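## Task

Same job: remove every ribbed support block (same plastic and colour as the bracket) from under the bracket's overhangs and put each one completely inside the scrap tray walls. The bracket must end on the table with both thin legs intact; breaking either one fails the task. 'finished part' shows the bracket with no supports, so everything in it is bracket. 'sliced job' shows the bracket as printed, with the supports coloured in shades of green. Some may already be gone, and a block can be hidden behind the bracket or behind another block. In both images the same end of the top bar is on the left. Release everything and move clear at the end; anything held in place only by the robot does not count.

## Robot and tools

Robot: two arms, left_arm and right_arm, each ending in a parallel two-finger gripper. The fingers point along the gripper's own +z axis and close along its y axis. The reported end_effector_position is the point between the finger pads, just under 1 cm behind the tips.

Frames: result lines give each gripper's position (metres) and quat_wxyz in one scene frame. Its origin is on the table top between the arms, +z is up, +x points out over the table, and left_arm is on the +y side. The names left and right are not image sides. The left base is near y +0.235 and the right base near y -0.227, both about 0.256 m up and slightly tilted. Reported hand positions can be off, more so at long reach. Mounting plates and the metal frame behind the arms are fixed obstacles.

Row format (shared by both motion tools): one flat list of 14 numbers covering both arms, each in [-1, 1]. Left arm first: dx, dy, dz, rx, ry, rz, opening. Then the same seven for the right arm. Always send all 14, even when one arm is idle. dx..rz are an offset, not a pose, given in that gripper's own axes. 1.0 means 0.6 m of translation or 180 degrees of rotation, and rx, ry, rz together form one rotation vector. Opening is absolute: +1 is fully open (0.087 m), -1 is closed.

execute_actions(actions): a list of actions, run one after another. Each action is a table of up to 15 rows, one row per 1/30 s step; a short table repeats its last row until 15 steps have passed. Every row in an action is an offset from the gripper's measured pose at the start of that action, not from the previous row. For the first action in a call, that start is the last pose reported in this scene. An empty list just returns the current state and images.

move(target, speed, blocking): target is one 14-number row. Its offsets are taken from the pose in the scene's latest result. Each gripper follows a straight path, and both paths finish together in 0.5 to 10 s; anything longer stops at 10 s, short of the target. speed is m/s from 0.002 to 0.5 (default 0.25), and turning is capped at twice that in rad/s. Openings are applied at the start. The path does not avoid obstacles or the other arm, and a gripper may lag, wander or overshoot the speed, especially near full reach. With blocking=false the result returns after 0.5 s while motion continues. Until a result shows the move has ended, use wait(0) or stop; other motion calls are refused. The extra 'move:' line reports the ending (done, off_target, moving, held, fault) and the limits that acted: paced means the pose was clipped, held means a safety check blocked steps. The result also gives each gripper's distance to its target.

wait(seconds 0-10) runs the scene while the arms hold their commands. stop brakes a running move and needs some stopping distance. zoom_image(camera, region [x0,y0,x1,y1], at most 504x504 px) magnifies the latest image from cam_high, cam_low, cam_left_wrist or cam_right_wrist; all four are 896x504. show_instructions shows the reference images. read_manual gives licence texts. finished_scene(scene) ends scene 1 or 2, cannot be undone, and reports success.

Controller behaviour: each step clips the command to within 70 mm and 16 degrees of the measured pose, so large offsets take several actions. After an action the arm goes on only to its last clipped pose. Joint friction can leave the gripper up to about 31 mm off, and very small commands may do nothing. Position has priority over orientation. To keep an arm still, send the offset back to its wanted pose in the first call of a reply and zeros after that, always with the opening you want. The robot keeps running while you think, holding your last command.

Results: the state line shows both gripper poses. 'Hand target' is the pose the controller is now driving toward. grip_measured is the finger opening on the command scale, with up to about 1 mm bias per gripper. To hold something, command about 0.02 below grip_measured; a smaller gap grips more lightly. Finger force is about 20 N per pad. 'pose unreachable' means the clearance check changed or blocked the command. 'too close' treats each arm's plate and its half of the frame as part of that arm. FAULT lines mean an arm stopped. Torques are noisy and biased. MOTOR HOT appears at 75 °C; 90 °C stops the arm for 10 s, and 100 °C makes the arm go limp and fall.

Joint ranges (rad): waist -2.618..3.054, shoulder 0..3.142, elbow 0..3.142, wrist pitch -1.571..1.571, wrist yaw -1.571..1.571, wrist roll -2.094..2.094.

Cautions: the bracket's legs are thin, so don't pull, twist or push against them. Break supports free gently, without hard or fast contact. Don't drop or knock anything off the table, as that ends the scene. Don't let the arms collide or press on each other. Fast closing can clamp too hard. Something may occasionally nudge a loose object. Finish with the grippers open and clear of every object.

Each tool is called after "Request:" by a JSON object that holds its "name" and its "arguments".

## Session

Request:
{"name": "show_instructions", "arguments": {}}

Request:
{"name": "execute_actions", "arguments": {"actions": []}}

Reference images for this scene: finished part, sliced job.

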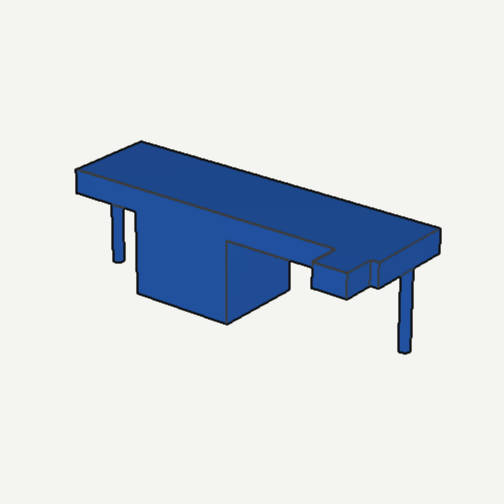

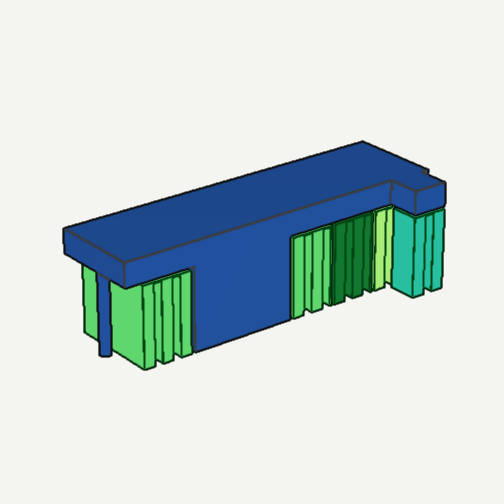

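Scene clock: 0.00 s.
left_arm: end_effector_position=(-0.0234, +0.7350, +0.3996) grip_measured=+0.996 end_effector_quat_wxyz=(-0.129, +0.023, +0.853, +0.505) | right_arm: end_effector_position=(+0.1990, -0.1472, +0.1466) grip_measured=+1.000 end_effector_quat_wxyz=(-0.443, -0.427, +0.709, +0.344)
Joint positions: left_arm=[1.487 1.658 0.975 0.233 0.013 1.538 0.087] | right_arm=[ 0.114  2.562  1.618 -1.497 -0.329 -1.01   0.087]
Joint velocities: left_arm=[ 0.017 -0.002 -0.007 -0.037 -0.022 -0.007 -0.   ] | right_arm=[-0.012 -0.002 -0.007 -0.081 -0.051 -0.081  0.   ]
Joint torques (N m, as the arm reports them, + toward a larger angle): no reading
Motor temperatures (°C, as the motors report them): left_arm=[25 40 29 26 26 25] | right_arm=[25 37 27 28 26 27]
Hand target (left_arm): -0.023, +0.735, +0.400; -0.129, +0.023, +0.853, +0.505
Hand target (right_arm): +0.199, -0.147, +0.147; -0.443, -0.427, +0.709, +0.344
camera_calibration (this result's frames):
cam_left_wrist: T_world_to_cam=[[-0.166638, -0.481642, -0.860379, 0.691347], [-0.470237, -0.728139, 0.498689, 0.339416], [-0.866666, 0.487682, -0.10515, -0.198581], [0, 0, 0, 1]] pos_world=[0.102707, 0.676968, 0.404677]
cam_right_wrist: T_world_to_cam=[[0.298466, -0.417241, -0.858387, 0.0063098], [0.551471, -0.658658, 0.511907, -0.262414], [-0.778972, -0.626162, 0.0335088, 0.198143], [0, 0, 0, 1]] pos_world=[0.297178, -0.0461387, 0.133108]

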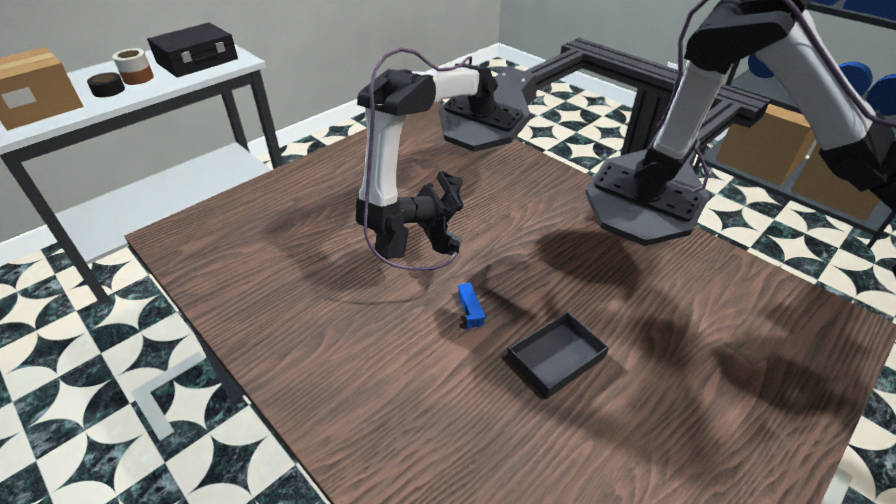

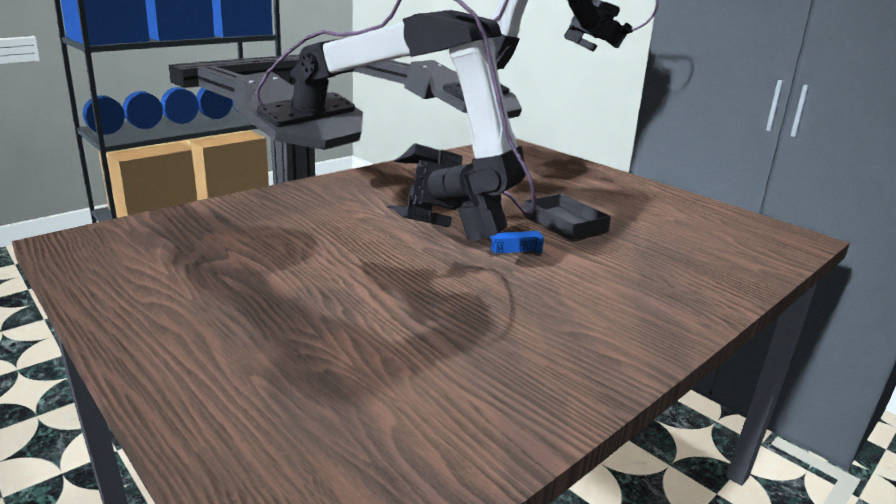

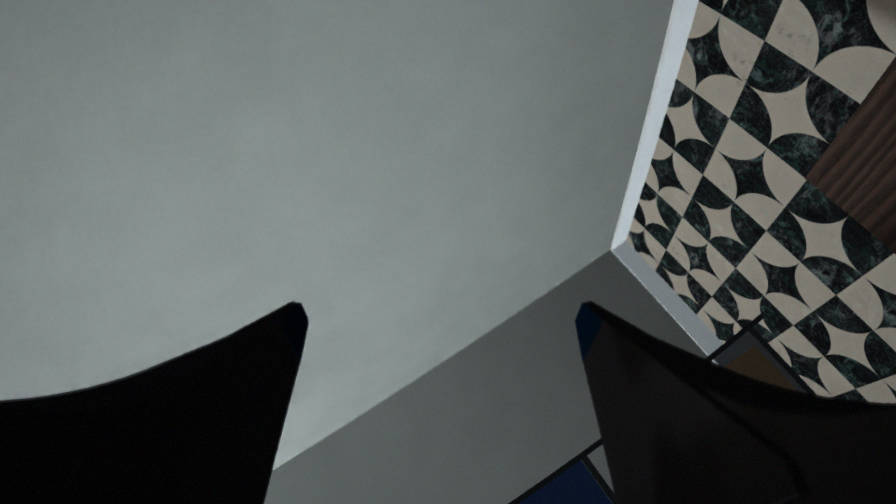

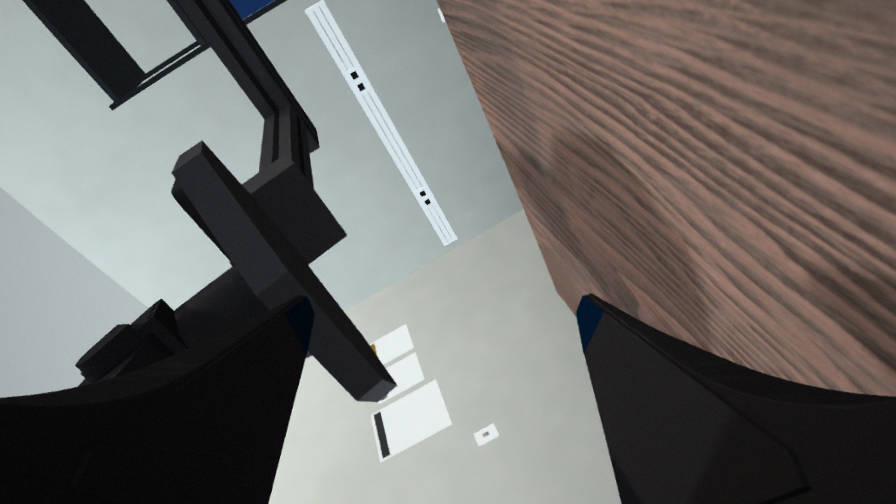

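Request:
{"name": "zoom_image", "arguments": {"camera": "cam_high", "region": [440, 270, 510, 340]}}

Request:
{"name": "zoom_image", "arguments": {"camera": "cam_low", "region": [480, 220, 560, 265]}}

Region (440, 270, 510, 340) of cam_high's 896x504 image, scaled by 7.200, with more detail than that image has.

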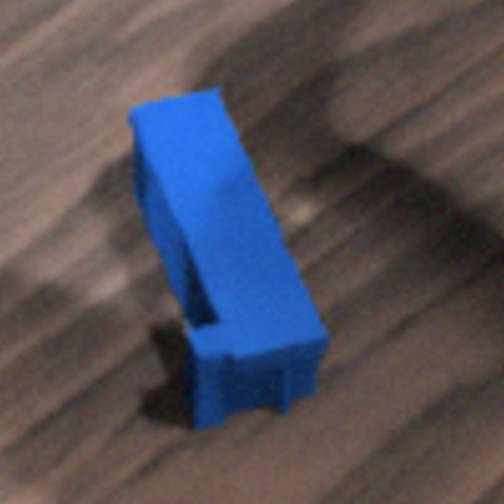

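Region (480, 220, 560, 265) of cam_low's 896x504 image, scaled by 6.300, with more detail than that image has; it fills the top 284 rows of this view, and the rest is white.

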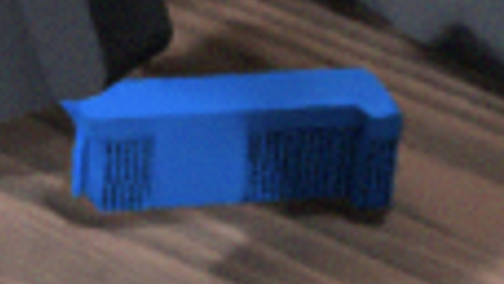

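Request:
{"name": "move", "arguments": {"target": [-0.5585,-0.4925,-0.6747,0.3478,0.1312,-0.3623,1,-0.3597,0.0306,-0.1792,0.3524,-0.14,0.0055,1], "speed": 0.3}}

Scene clock: 123.43 s.
left_arm: end_effector_position=(+0.3346, +0.2699, +0.2638) grip_measured=+0.996 end_effector_quat_wxyz=(+0.015, -0.577, +0.817, -0.008) | right_arm: end_effector_position=(+0.3413, +0.0396, +0.1359) grip_measured=+1.000 end_effector_quat_wxyz=(-0.000, -0.502, +0.865, +0.007)
Joint positions: left_arm=[ 0.041  1.466  1.078 -0.866 -0.002 -1.009  0.087] | right_arm=[ 0.593  2.251  1.658 -0.748  0.156 -0.328  0.087]
Joint velocities: left_arm=[-0.017 -0.007 -0.007  0.007  0.037 -0.037 -0.   ] | right_arm=[-0.012 -0.017 -0.007 -0.007  0.066  0.037  0.   ]
Joint torques (N m, as the arm reports them, + toward a larger angle): left_arm=[-0.47 -5.12  5.65  0.57  0.07 -0.21] | right_arm=[  2.43 -11.6    7.62   0.37  -0.04   0.09]
Motor temperatures (°C, as the motors report them): left_arm=[25 46 36 35 25 25] | right_arm=[25 54 27 34 25 27]
Hand target (left_arm): +0.333, +0.264, +0.255; +0.002, -0.576, +0.817, -0.010
Hand target (right_arm): +0.344, +0.045, +0.133; +0.005, -0.501, +0.866, +0.005
Off the commanded pose (left_arm): 0.015 m, 2 deg.
Off the commanded pose (right_arm): 0.009 m, 1 deg.
move: off_target (left_arm)
camera_calibration (this result's frames):
cam_left_wrist: T_world_to_cam=[[0.943943, -0.329338, 0.0225417, -0.235497], [-0.231283, -0.611083, 0.757024, 0.0570466], [-0.235542, -0.719801, -0.652998, 0.583477], [0, 0, 0, 1]] pos_world=[0.372923, 0.37729, 0.343132]
cam_right_wrist: T_world_to_cam=[[0.858236, -0.513164, -0.00967751, -0.269983], [-0.323119, -0.554855, 0.766635, 0.047376], [-0.398779, -0.654827, -0.64201, 0.389417], [0, 0, 0, 1]] pos_world=[0.402308, 0.142742, 0.211077]

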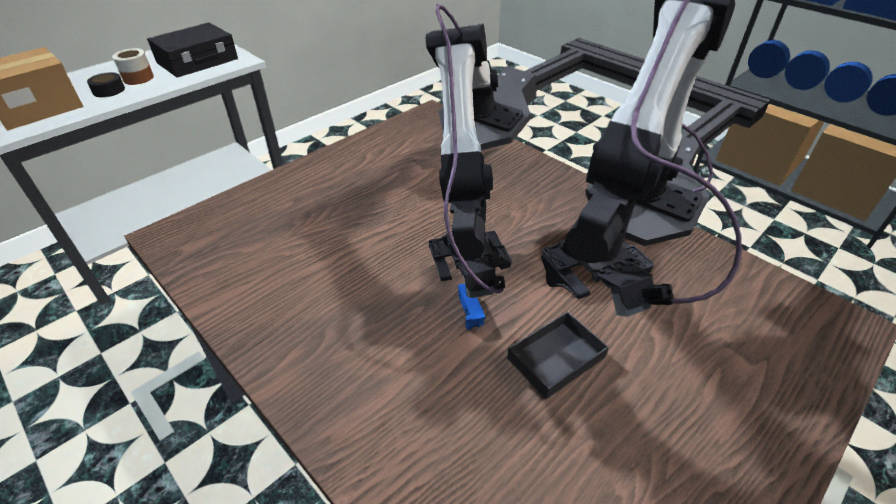

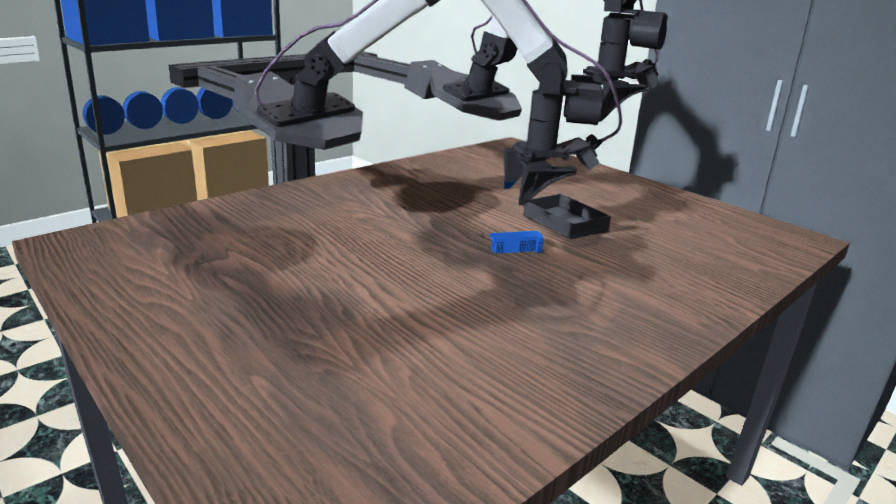

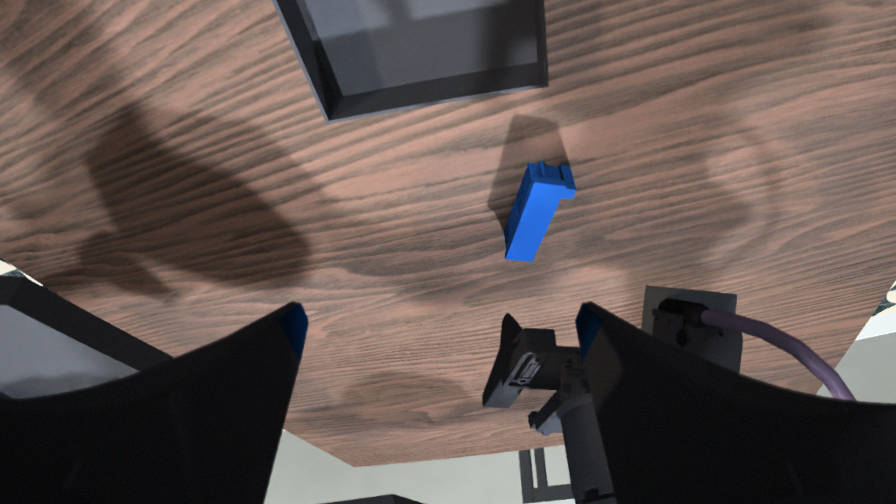

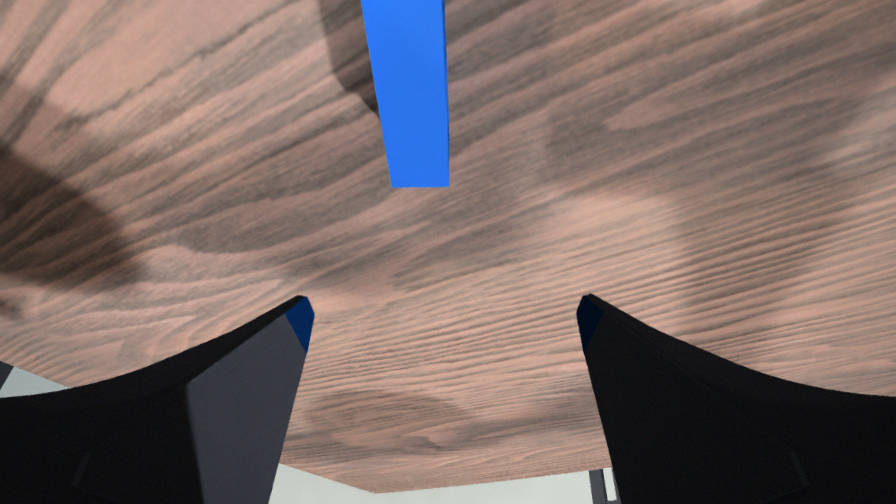

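Request:
{"name": "execute_actions", "arguments": {"actions": []}}

Scene clock: 133.80 s.
left_arm: end_effector_position=(+0.3350, +0.2699, +0.2638) grip_measured=+0.996 end_effector_quat_wxyz=(+0.015, -0.578, +0.816, -0.008) | right_arm: end_effector_position=(+0.3414, +0.0396, +0.1359) grip_measured=+1.000 end_effector_quat_wxyz=(-0.000, -0.502, +0.865, +0.007)
Joint positions: left_arm=[ 0.041  1.466  1.078 -0.864 -0.002 -1.012  0.087] | right_arm=[ 0.593  2.251  1.658 -0.748  0.157 -0.328  0.087]
Joint velocities: left_arm=[ 0.002 -0.007 -0.012 -0.022 -0.051 -0.007 -0.   ] | right_arm=[-0.012 -0.007 -0.012  0.022 -0.022 -0.037  0.   ]
Joint torques (N m, as the arm reports them, + toward a larger angle): left_arm=[-0.62 -5.14  5.61  0.6   0.07 -0.23] | right_arm=[  2.45 -11.69   7.55   0.39  -0.01   0.1 ]
Motor temperatures (°C, as the motors report them): left_arm=[25 45 35 33 25 25] | right_arm=[26 55 28 33 25 27]
Hand target (left_arm): +0.333, +0.264, +0.255; +0.002, -0.576, +0.817, -0.010
Hand target (right_arm): +0.344, +0.045, +0.133; +0.005, -0.501, +0.866, +0.005
Off the commanded pose (left_arm): 0.015 m, 2 deg.
Off the commanded pose (right_arm): 0.009 m, 1 deg.
camera_calibration (this result's frames):
cam_left_wrist: T_world_to_cam=[[0.944794, -0.326816, 0.0235541, -0.237084], [-0.230501, -0.611822, 0.756666, 0.0571922], [-0.23288, -0.720323, -0.653377, 0.582927], [0, 0, 0, 1]] pos_world=[0.37293, 0.377405, 0.34318]
cam_right_wrist: T_world_to_cam=[[0.858013, -0.513552, -0.00883918, -0.270143], [-0.323967, -0.554461, 0.766563, 0.0476948], [-0.39857, -0.654857, -0.642109, 0.389395], [0, 0, 0, 1]] pos_world=[0.402439, 0.142711, 0.211085]

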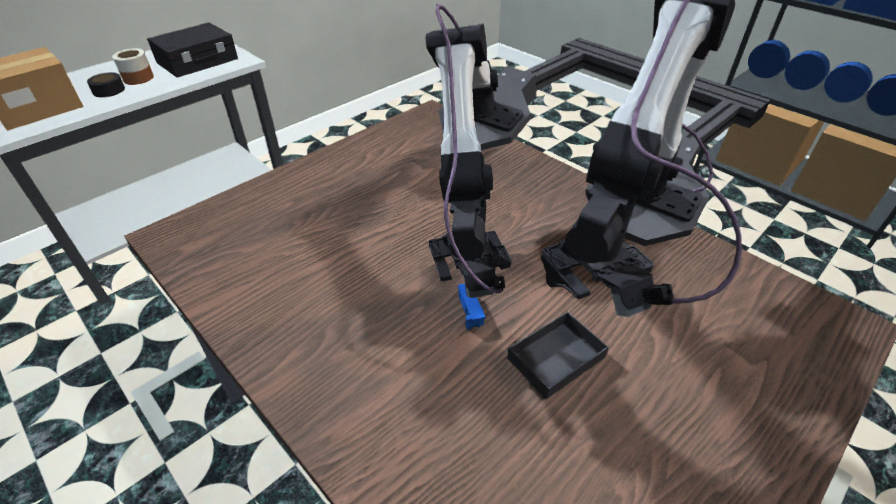

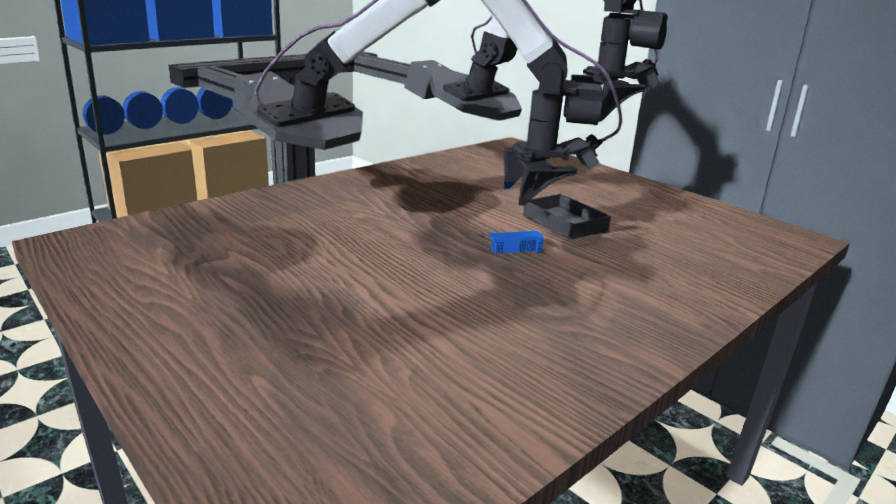

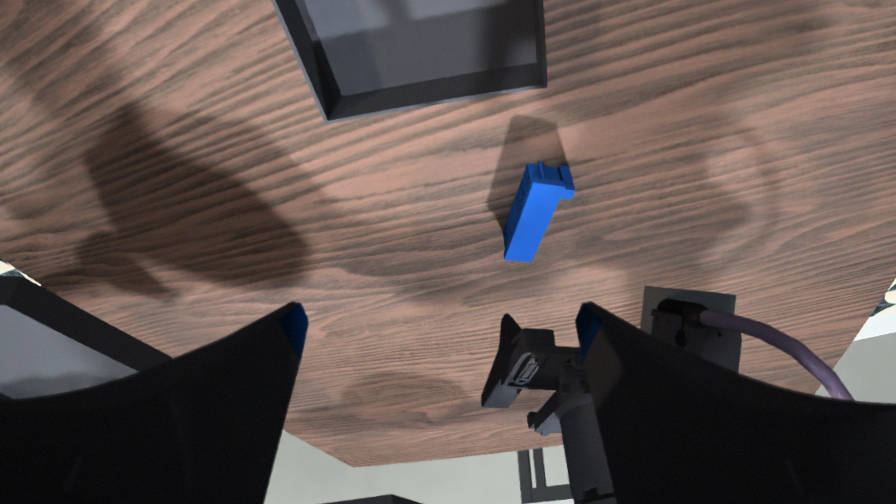

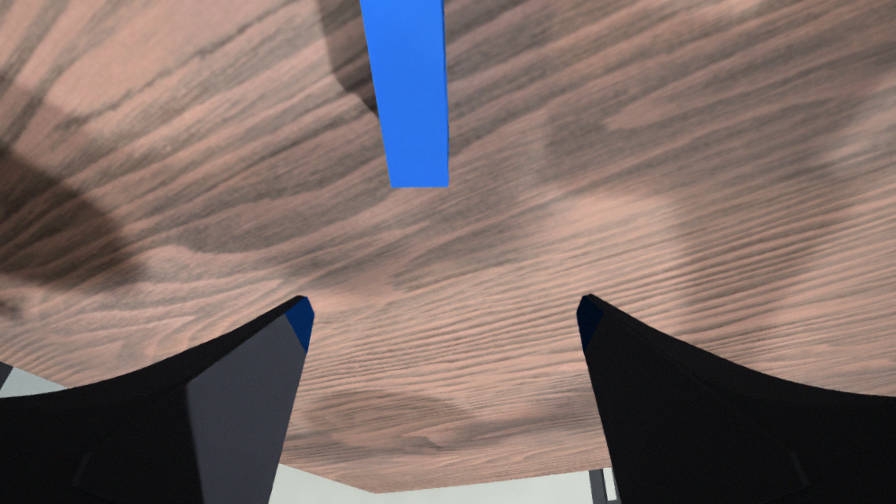

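Request:
{"name": "show_instructions", "arguments": {}}

Request:
{"name": "zoom_image", "arguments": {"camera": "cam_low", "region": [466, 210, 566, 270]}}

Request:
{"name": "zoom_image", "arguments": {"camera": "cam_left_wrist", "region": [470, 140, 610, 280]}}

Request:
{"name": "zoom_image", "arguments": {"camera": "cam_high", "region": [430, 270, 510, 340]}}

Reference images for this scene: finished part, sliced job.

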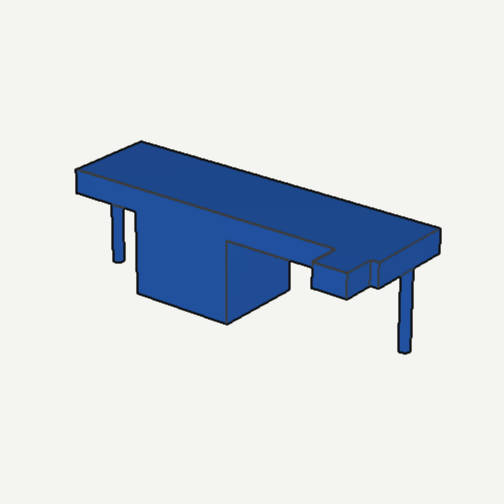

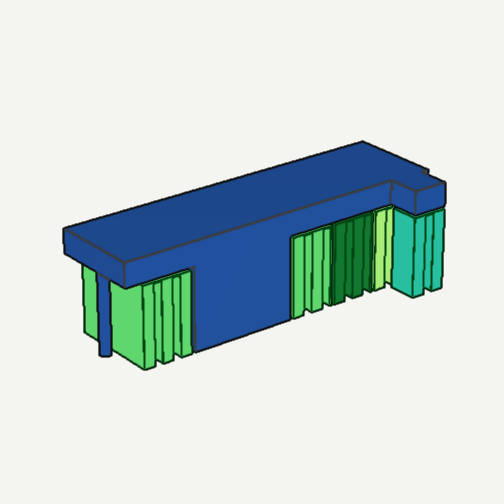

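Region (466, 210, 566, 270) of cam_low's 896x504 image, scaled by 5.040, with more detail than that image has; it fills the top 302 rows of this view, and the rest is white.

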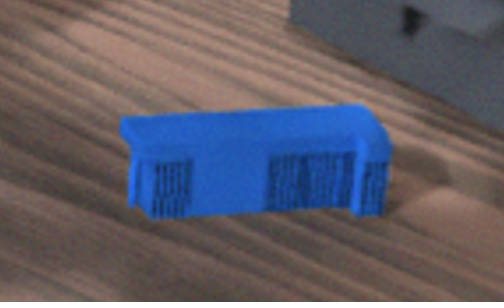

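Region (470, 140, 610, 280) of cam_left_wrist's 896x504 image, scaled by 3.600, with more detail than that image has.

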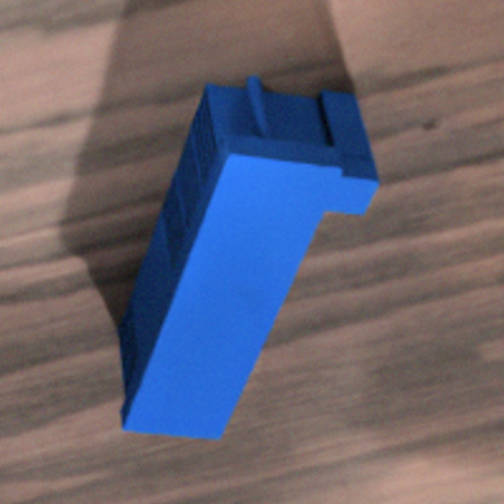

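Region (430, 270, 510, 340) of cam_high's 896x504 image, scaled by 6.300, with more detail than that image has; it fills the top 441 rows of this view, and the rest is white.

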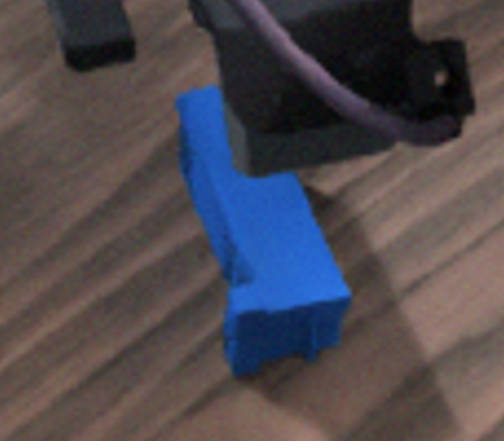

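Request:
{"name": "move", "arguments": {"target": [0,0,0,0,0,0,1, -0.0167,0.0217,0.123,0,0,0,1], "speed": 0.15}}

Scene clock: 154.33 s.
left_arm: end_effector_position=(+0.3350, +0.2699, +0.2638) grip_measured=+0.996 end_effector_quat_wxyz=(+0.015, -0.578, +0.816, -0.008) | right_arm: end_effector_position=(+0.3318, +0.0480, +0.0629) grip_measured=+1.000 end_effector_quat_wxyz=(-0.009, -0.502, +0.865, +0.005)
Joint positions: left_arm=[ 0.041  1.466  1.078 -0.864 -0.002 -1.012  0.087] | right_arm=[ 0.593  2.445  1.693 -0.607  0.157 -0.326  0.087]
Joint velocities: left_arm=[ 0.002 -0.007 -0.017  0.081 -0.037 -0.022 -0.001] | right_arm=[-0.007  0.002  0.012  0.022 -0.051  0.007  0.   ]
Joint torques (N m, as the arm reports them, + toward a larger angle): left_arm=[ 0.54 -7.09  6.42  0.44 -0.01 -0.16] | right_arm=[  2.77 -12.56   6.89   0.38  -0.09   0.1 ]
Motor temperatures (°C, as the motors report them): left_arm=[25 43 35 32 25 25] | right_arm=[26 55 30 32 25 27]
Hand target (left_arm): +0.335, +0.270, +0.264; +0.015, -0.578, +0.816, -0.008
Hand target (right_arm): +0.334, +0.056, +0.063; -0.000, -0.502, +0.865, +0.007
Off the commanded pose (left_arm): 0.000 m, 0 deg.
Off the commanded pose (right_arm): 0.008 m, 1 deg.
move: done
camera_calibration (this result's frames):
cam_left_wrist: T_world_to_cam=[[0.944794, -0.326816, 0.0235541, -0.237084], [-0.230501, -0.611822, 0.756666, 0.0571922], [-0.23288, -0.720323, -0.653377, 0.582927], [0, 0, 0, 1]] pos_world=[0.37293, 0.377405, 0.34318]
cam_right_wrist: T_world_to_cam=[[0.858672, -0.512325, -0.0143108, -0.258154], [-0.312648, -0.545724, 0.777455, 0.100367], [-0.406119, -0.663105, -0.628776, 0.346249], [0, 0, 0, 1]] pos_world=[0.393668, 0.152114, 0.135988]

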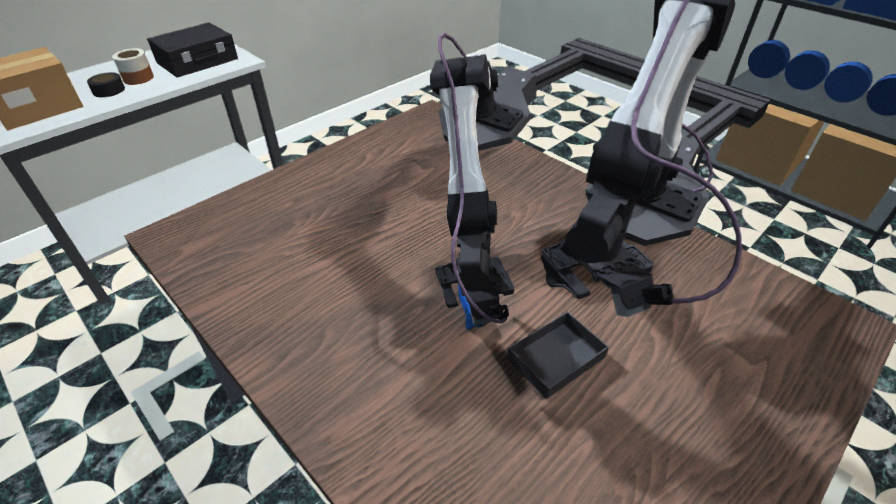

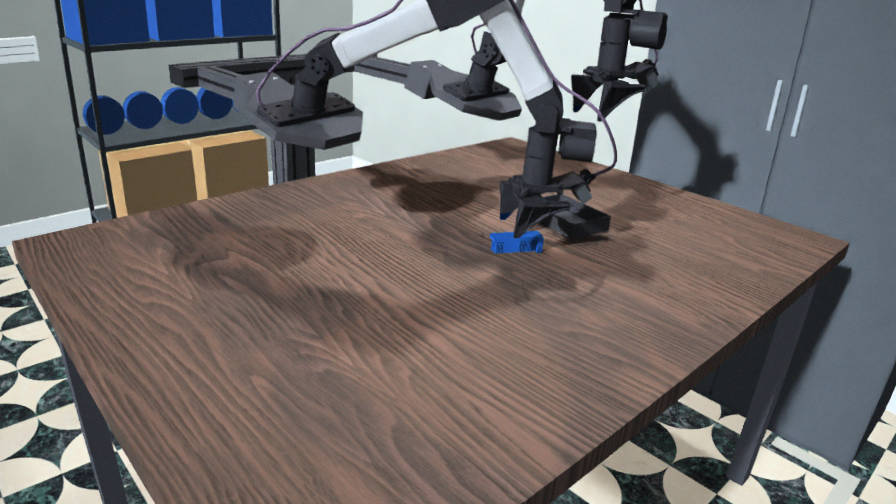

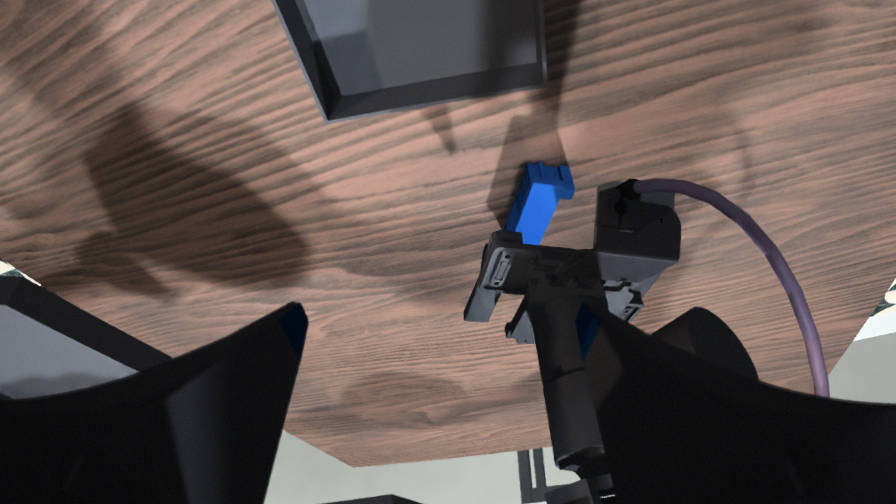

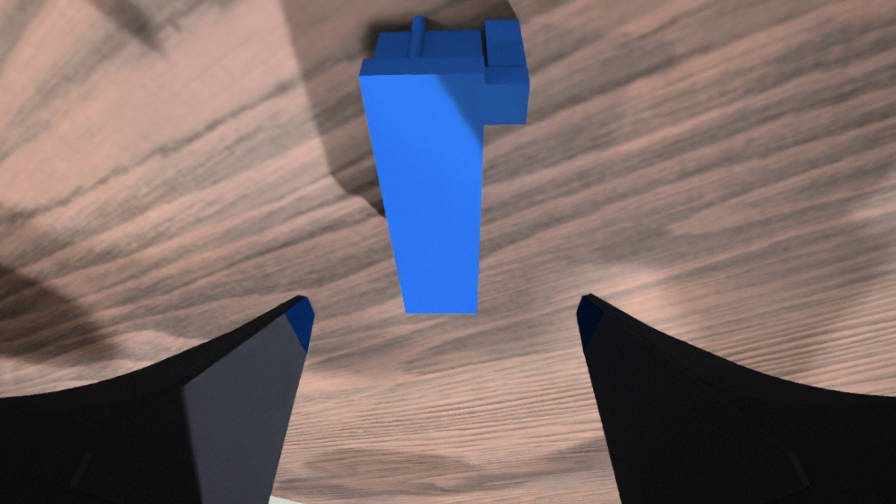

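Request:
{"name": "move", "arguments": {"target": [0,0,0,0,0,0,1, 0.004,0.005,0.066,0,0,-0.01,0.4], "speed": 0.08}}

Scene clock: 179.27 s.
left_arm: end_effector_position=(+0.3350, +0.2699, +0.2638) grip_measured=+0.996 end_effector_quat_wxyz=(+0.015, -0.578, +0.816, -0.008) | right_arm: end_effector_position=(+0.3221, +0.0462, +0.0265) grip_measured=+0.400 end_effector_quat_wxyz=(-0.014, -0.516, +0.857, +0.004)
Joint positions: left_arm=[ 0.041  1.466  1.078 -0.864 -0.002 -1.012  0.087] | right_arm=[ 0.593  2.534  1.693 -0.529  0.157 -0.355  0.061]
Joint velocities: left_arm=[ 0.007 -0.012  0.002  0.022 -0.007  0.007  0.001] | right_arm=[-0.007 -0.012 -0.007  0.037 -0.007 -0.007 -0.   ]
Joint torques (N m, as the arm reports them, + toward a larger angle): left_arm=[ 0.57 -7.07  6.51  0.47 -0.04 -0.17] | right_arm=[  1.51 -12.3    6.13   0.37  -0.15  -0.06]
Motor temperatures (°C, as the motors report them): left_arm=[25 44 35 31 25 25] | right_arm=[26 58 31 31 25 27]
Hand target (left_arm): +0.335, +0.270, +0.264; +0.015, -0.578, +0.816, -0.008
Hand target (right_arm): +0.327, +0.048, +0.023; -0.009, -0.516, +0.857, +0.005
Off the commanded pose (left_arm): 0.000 m, 0 deg.
Off the commanded pose (right_arm): 0.006 m, 1 deg.
move: done
camera_calibration (this result's frames):
cam_left_wrist: T_world_to_cam=[[0.944794, -0.326816, 0.0235541, -0.237084], [-0.230501, -0.611822, 0.756666, 0.0571922], [-0.23288, -0.720323, -0.653377, 0.582927], [0, 0, 0, 1]] pos_world=[0.37293, 0.377405, 0.34318]
cam_right_wrist: T_world_to_cam=[[0.874126, -0.485356, -0.0182391, -0.257328], [-0.289072, -0.550063, 0.783497, 0.117095], [-0.390308, -0.679603, -0.621127, 0.313693], [0, 0, 0, 1]] pos_world=[0.381223, 0.152701, 0.0984065]

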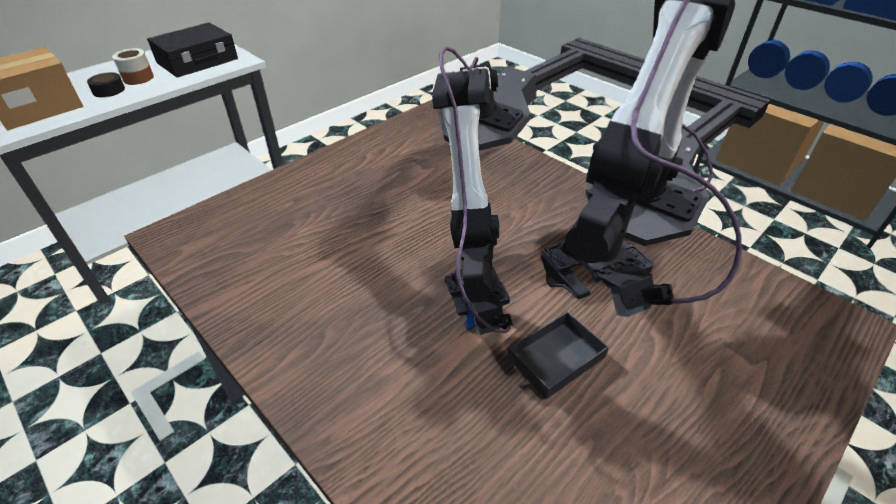

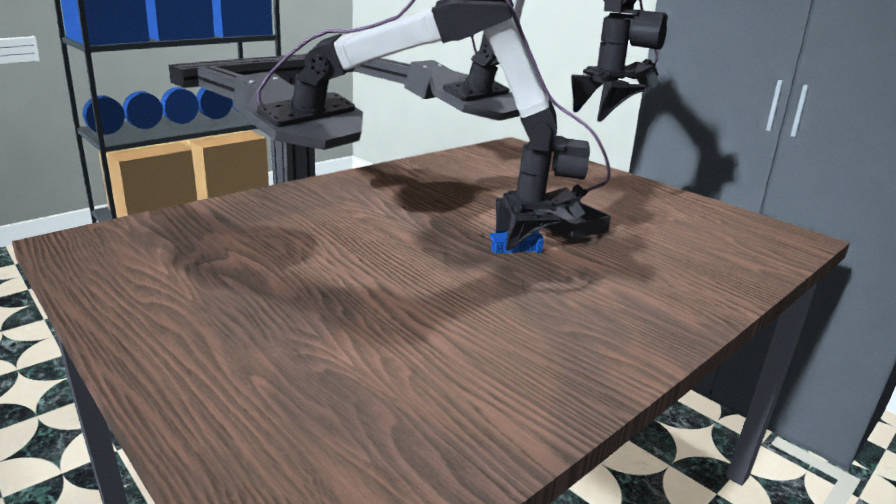

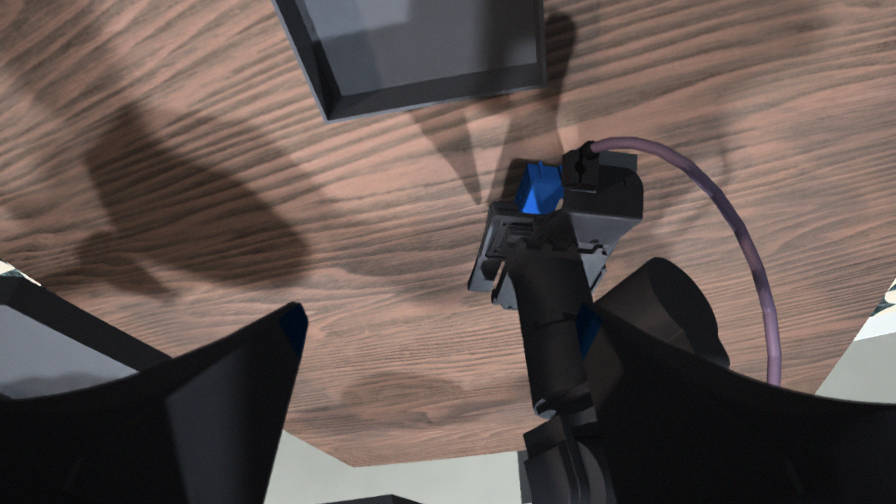

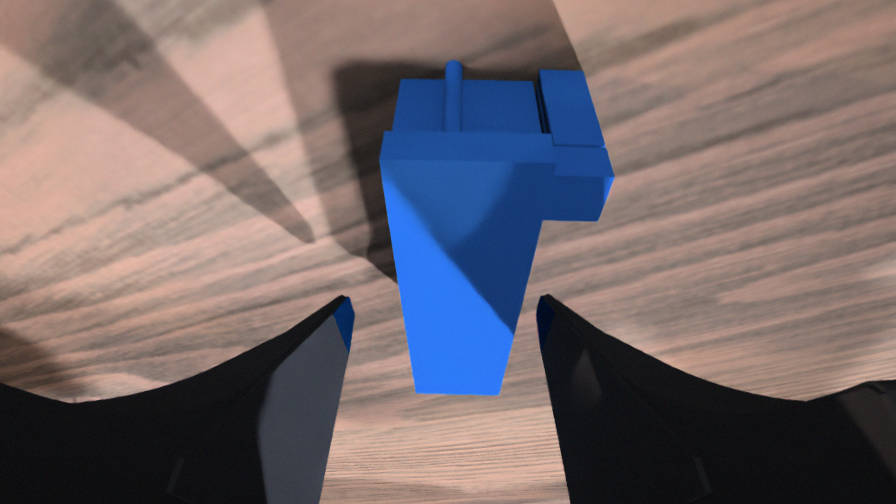

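Request:
{"name": "execute_actions", "arguments": {"actions": [[[0,0,0,0,0,0,1, -0.013,-0.0138,0.005,0,0,0,0.4]]]}}

Scene clock: 189.43 s.
left_arm: end_effector_position=(+0.3350, +0.2699, +0.2638) grip_measured=+0.996 end_effector_quat_wxyz=(+0.015, -0.578, +0.816, -0.008) | right_arm: end_effector_position=(+0.3313, +0.0538, +0.0281) grip_measured=+0.400 end_effector_quat_wxyz=(-0.007, -0.516, +0.856, +0.006)
Joint positions: left_arm=[ 0.041  1.466  1.078 -0.864 -0.002 -1.012  0.087] | right_arm=[ 0.593  2.55   1.745 -0.55   0.157 -0.359  0.061]
Joint velocities: left_arm=[-0.017 -0.002  0.007 -0.022  0.037  0.066  0.   ] | right_arm=[ 0.007 -0.007 -0.012 -0.007  0.037 -0.081 -0.   ]
Joint torques (N m, as the arm reports them, + toward a larger angle): left_arm=[ 0.47 -7.08  6.48  0.45 -0.03 -0.17] | right_arm=[  0.98 -11.98   6.59   0.15  -0.16  -0.05]
Motor temperatures (°C, as the motors report them): left_arm=[25 44 35 31 25 25] | right_arm=[26 58 31 31 25 27]
Hand target (left_arm): +0.335, +0.270, +0.264; +0.015, -0.578, +0.816, -0.008
Hand target (right_arm): +0.333, +0.049, +0.023; -0.014, -0.516, +0.857, +0.005
Off the commanded pose (left_arm): 0.000 m, 0 deg.
Off the commanded pose (right_arm): 0.007 m, 1 deg.
camera_calibration (this result's frames):
cam_left_wrist: T_world_to_cam=[[0.944794, -0.326816, 0.0235541, -0.237084], [-0.230501, -0.611822, 0.756666, 0.0571922], [-0.23288, -0.720323, -0.653377, 0.582927], [0, 0, 0, 1]] pos_world=[0.37293, 0.377405, 0.34318]
cam_right_wrist: T_world_to_cam=[[0.874894, -0.484133, -0.0132643, -0.262153], [-0.297169, -0.558247, 0.774629, 0.126006], [-0.382428, -0.673777, -0.632276, 0.320876], [0, 0, 0, 1]] pos_world=[0.389513, 0.159625, 0.101797]

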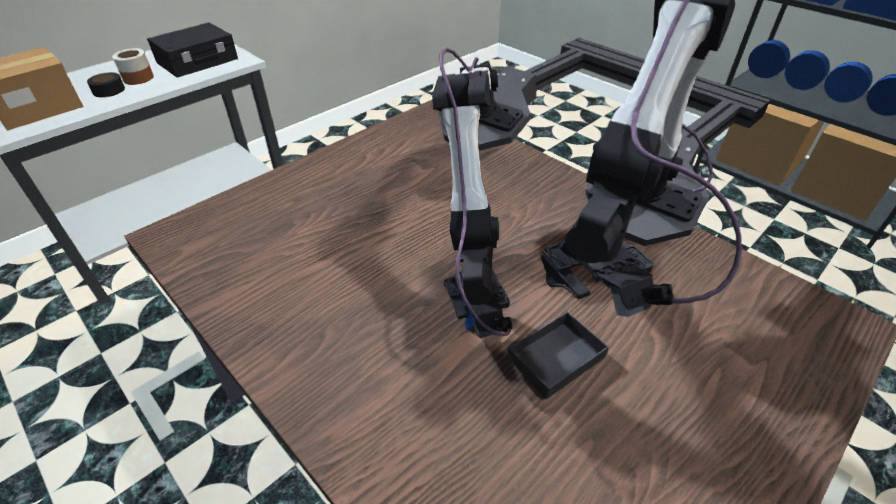

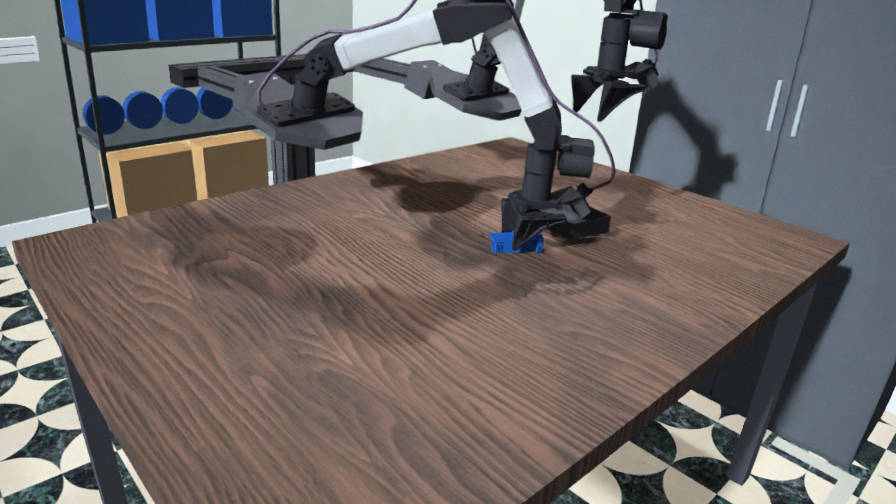

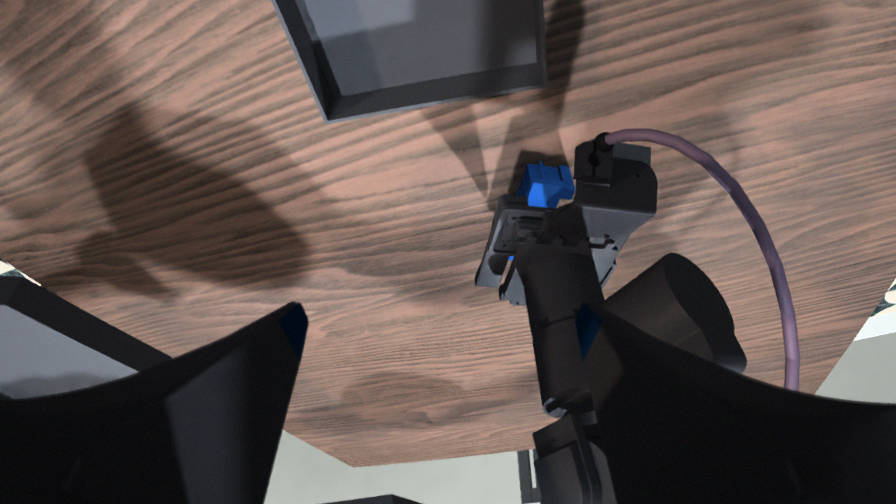

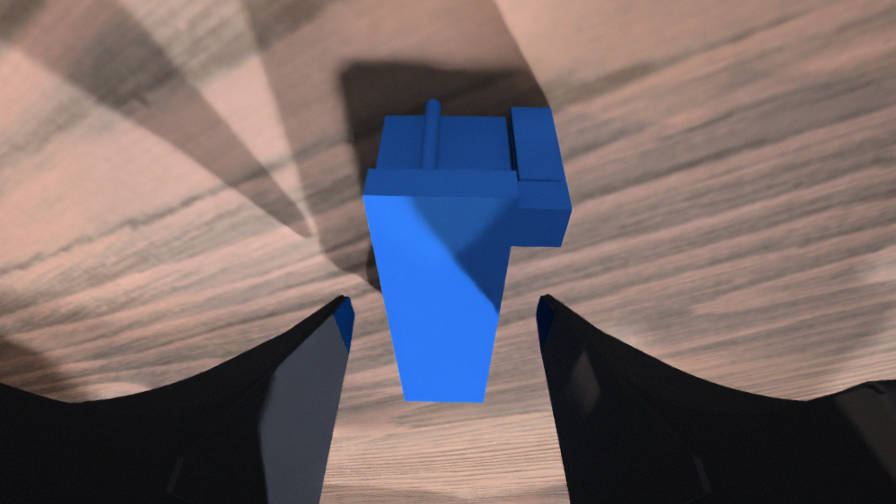

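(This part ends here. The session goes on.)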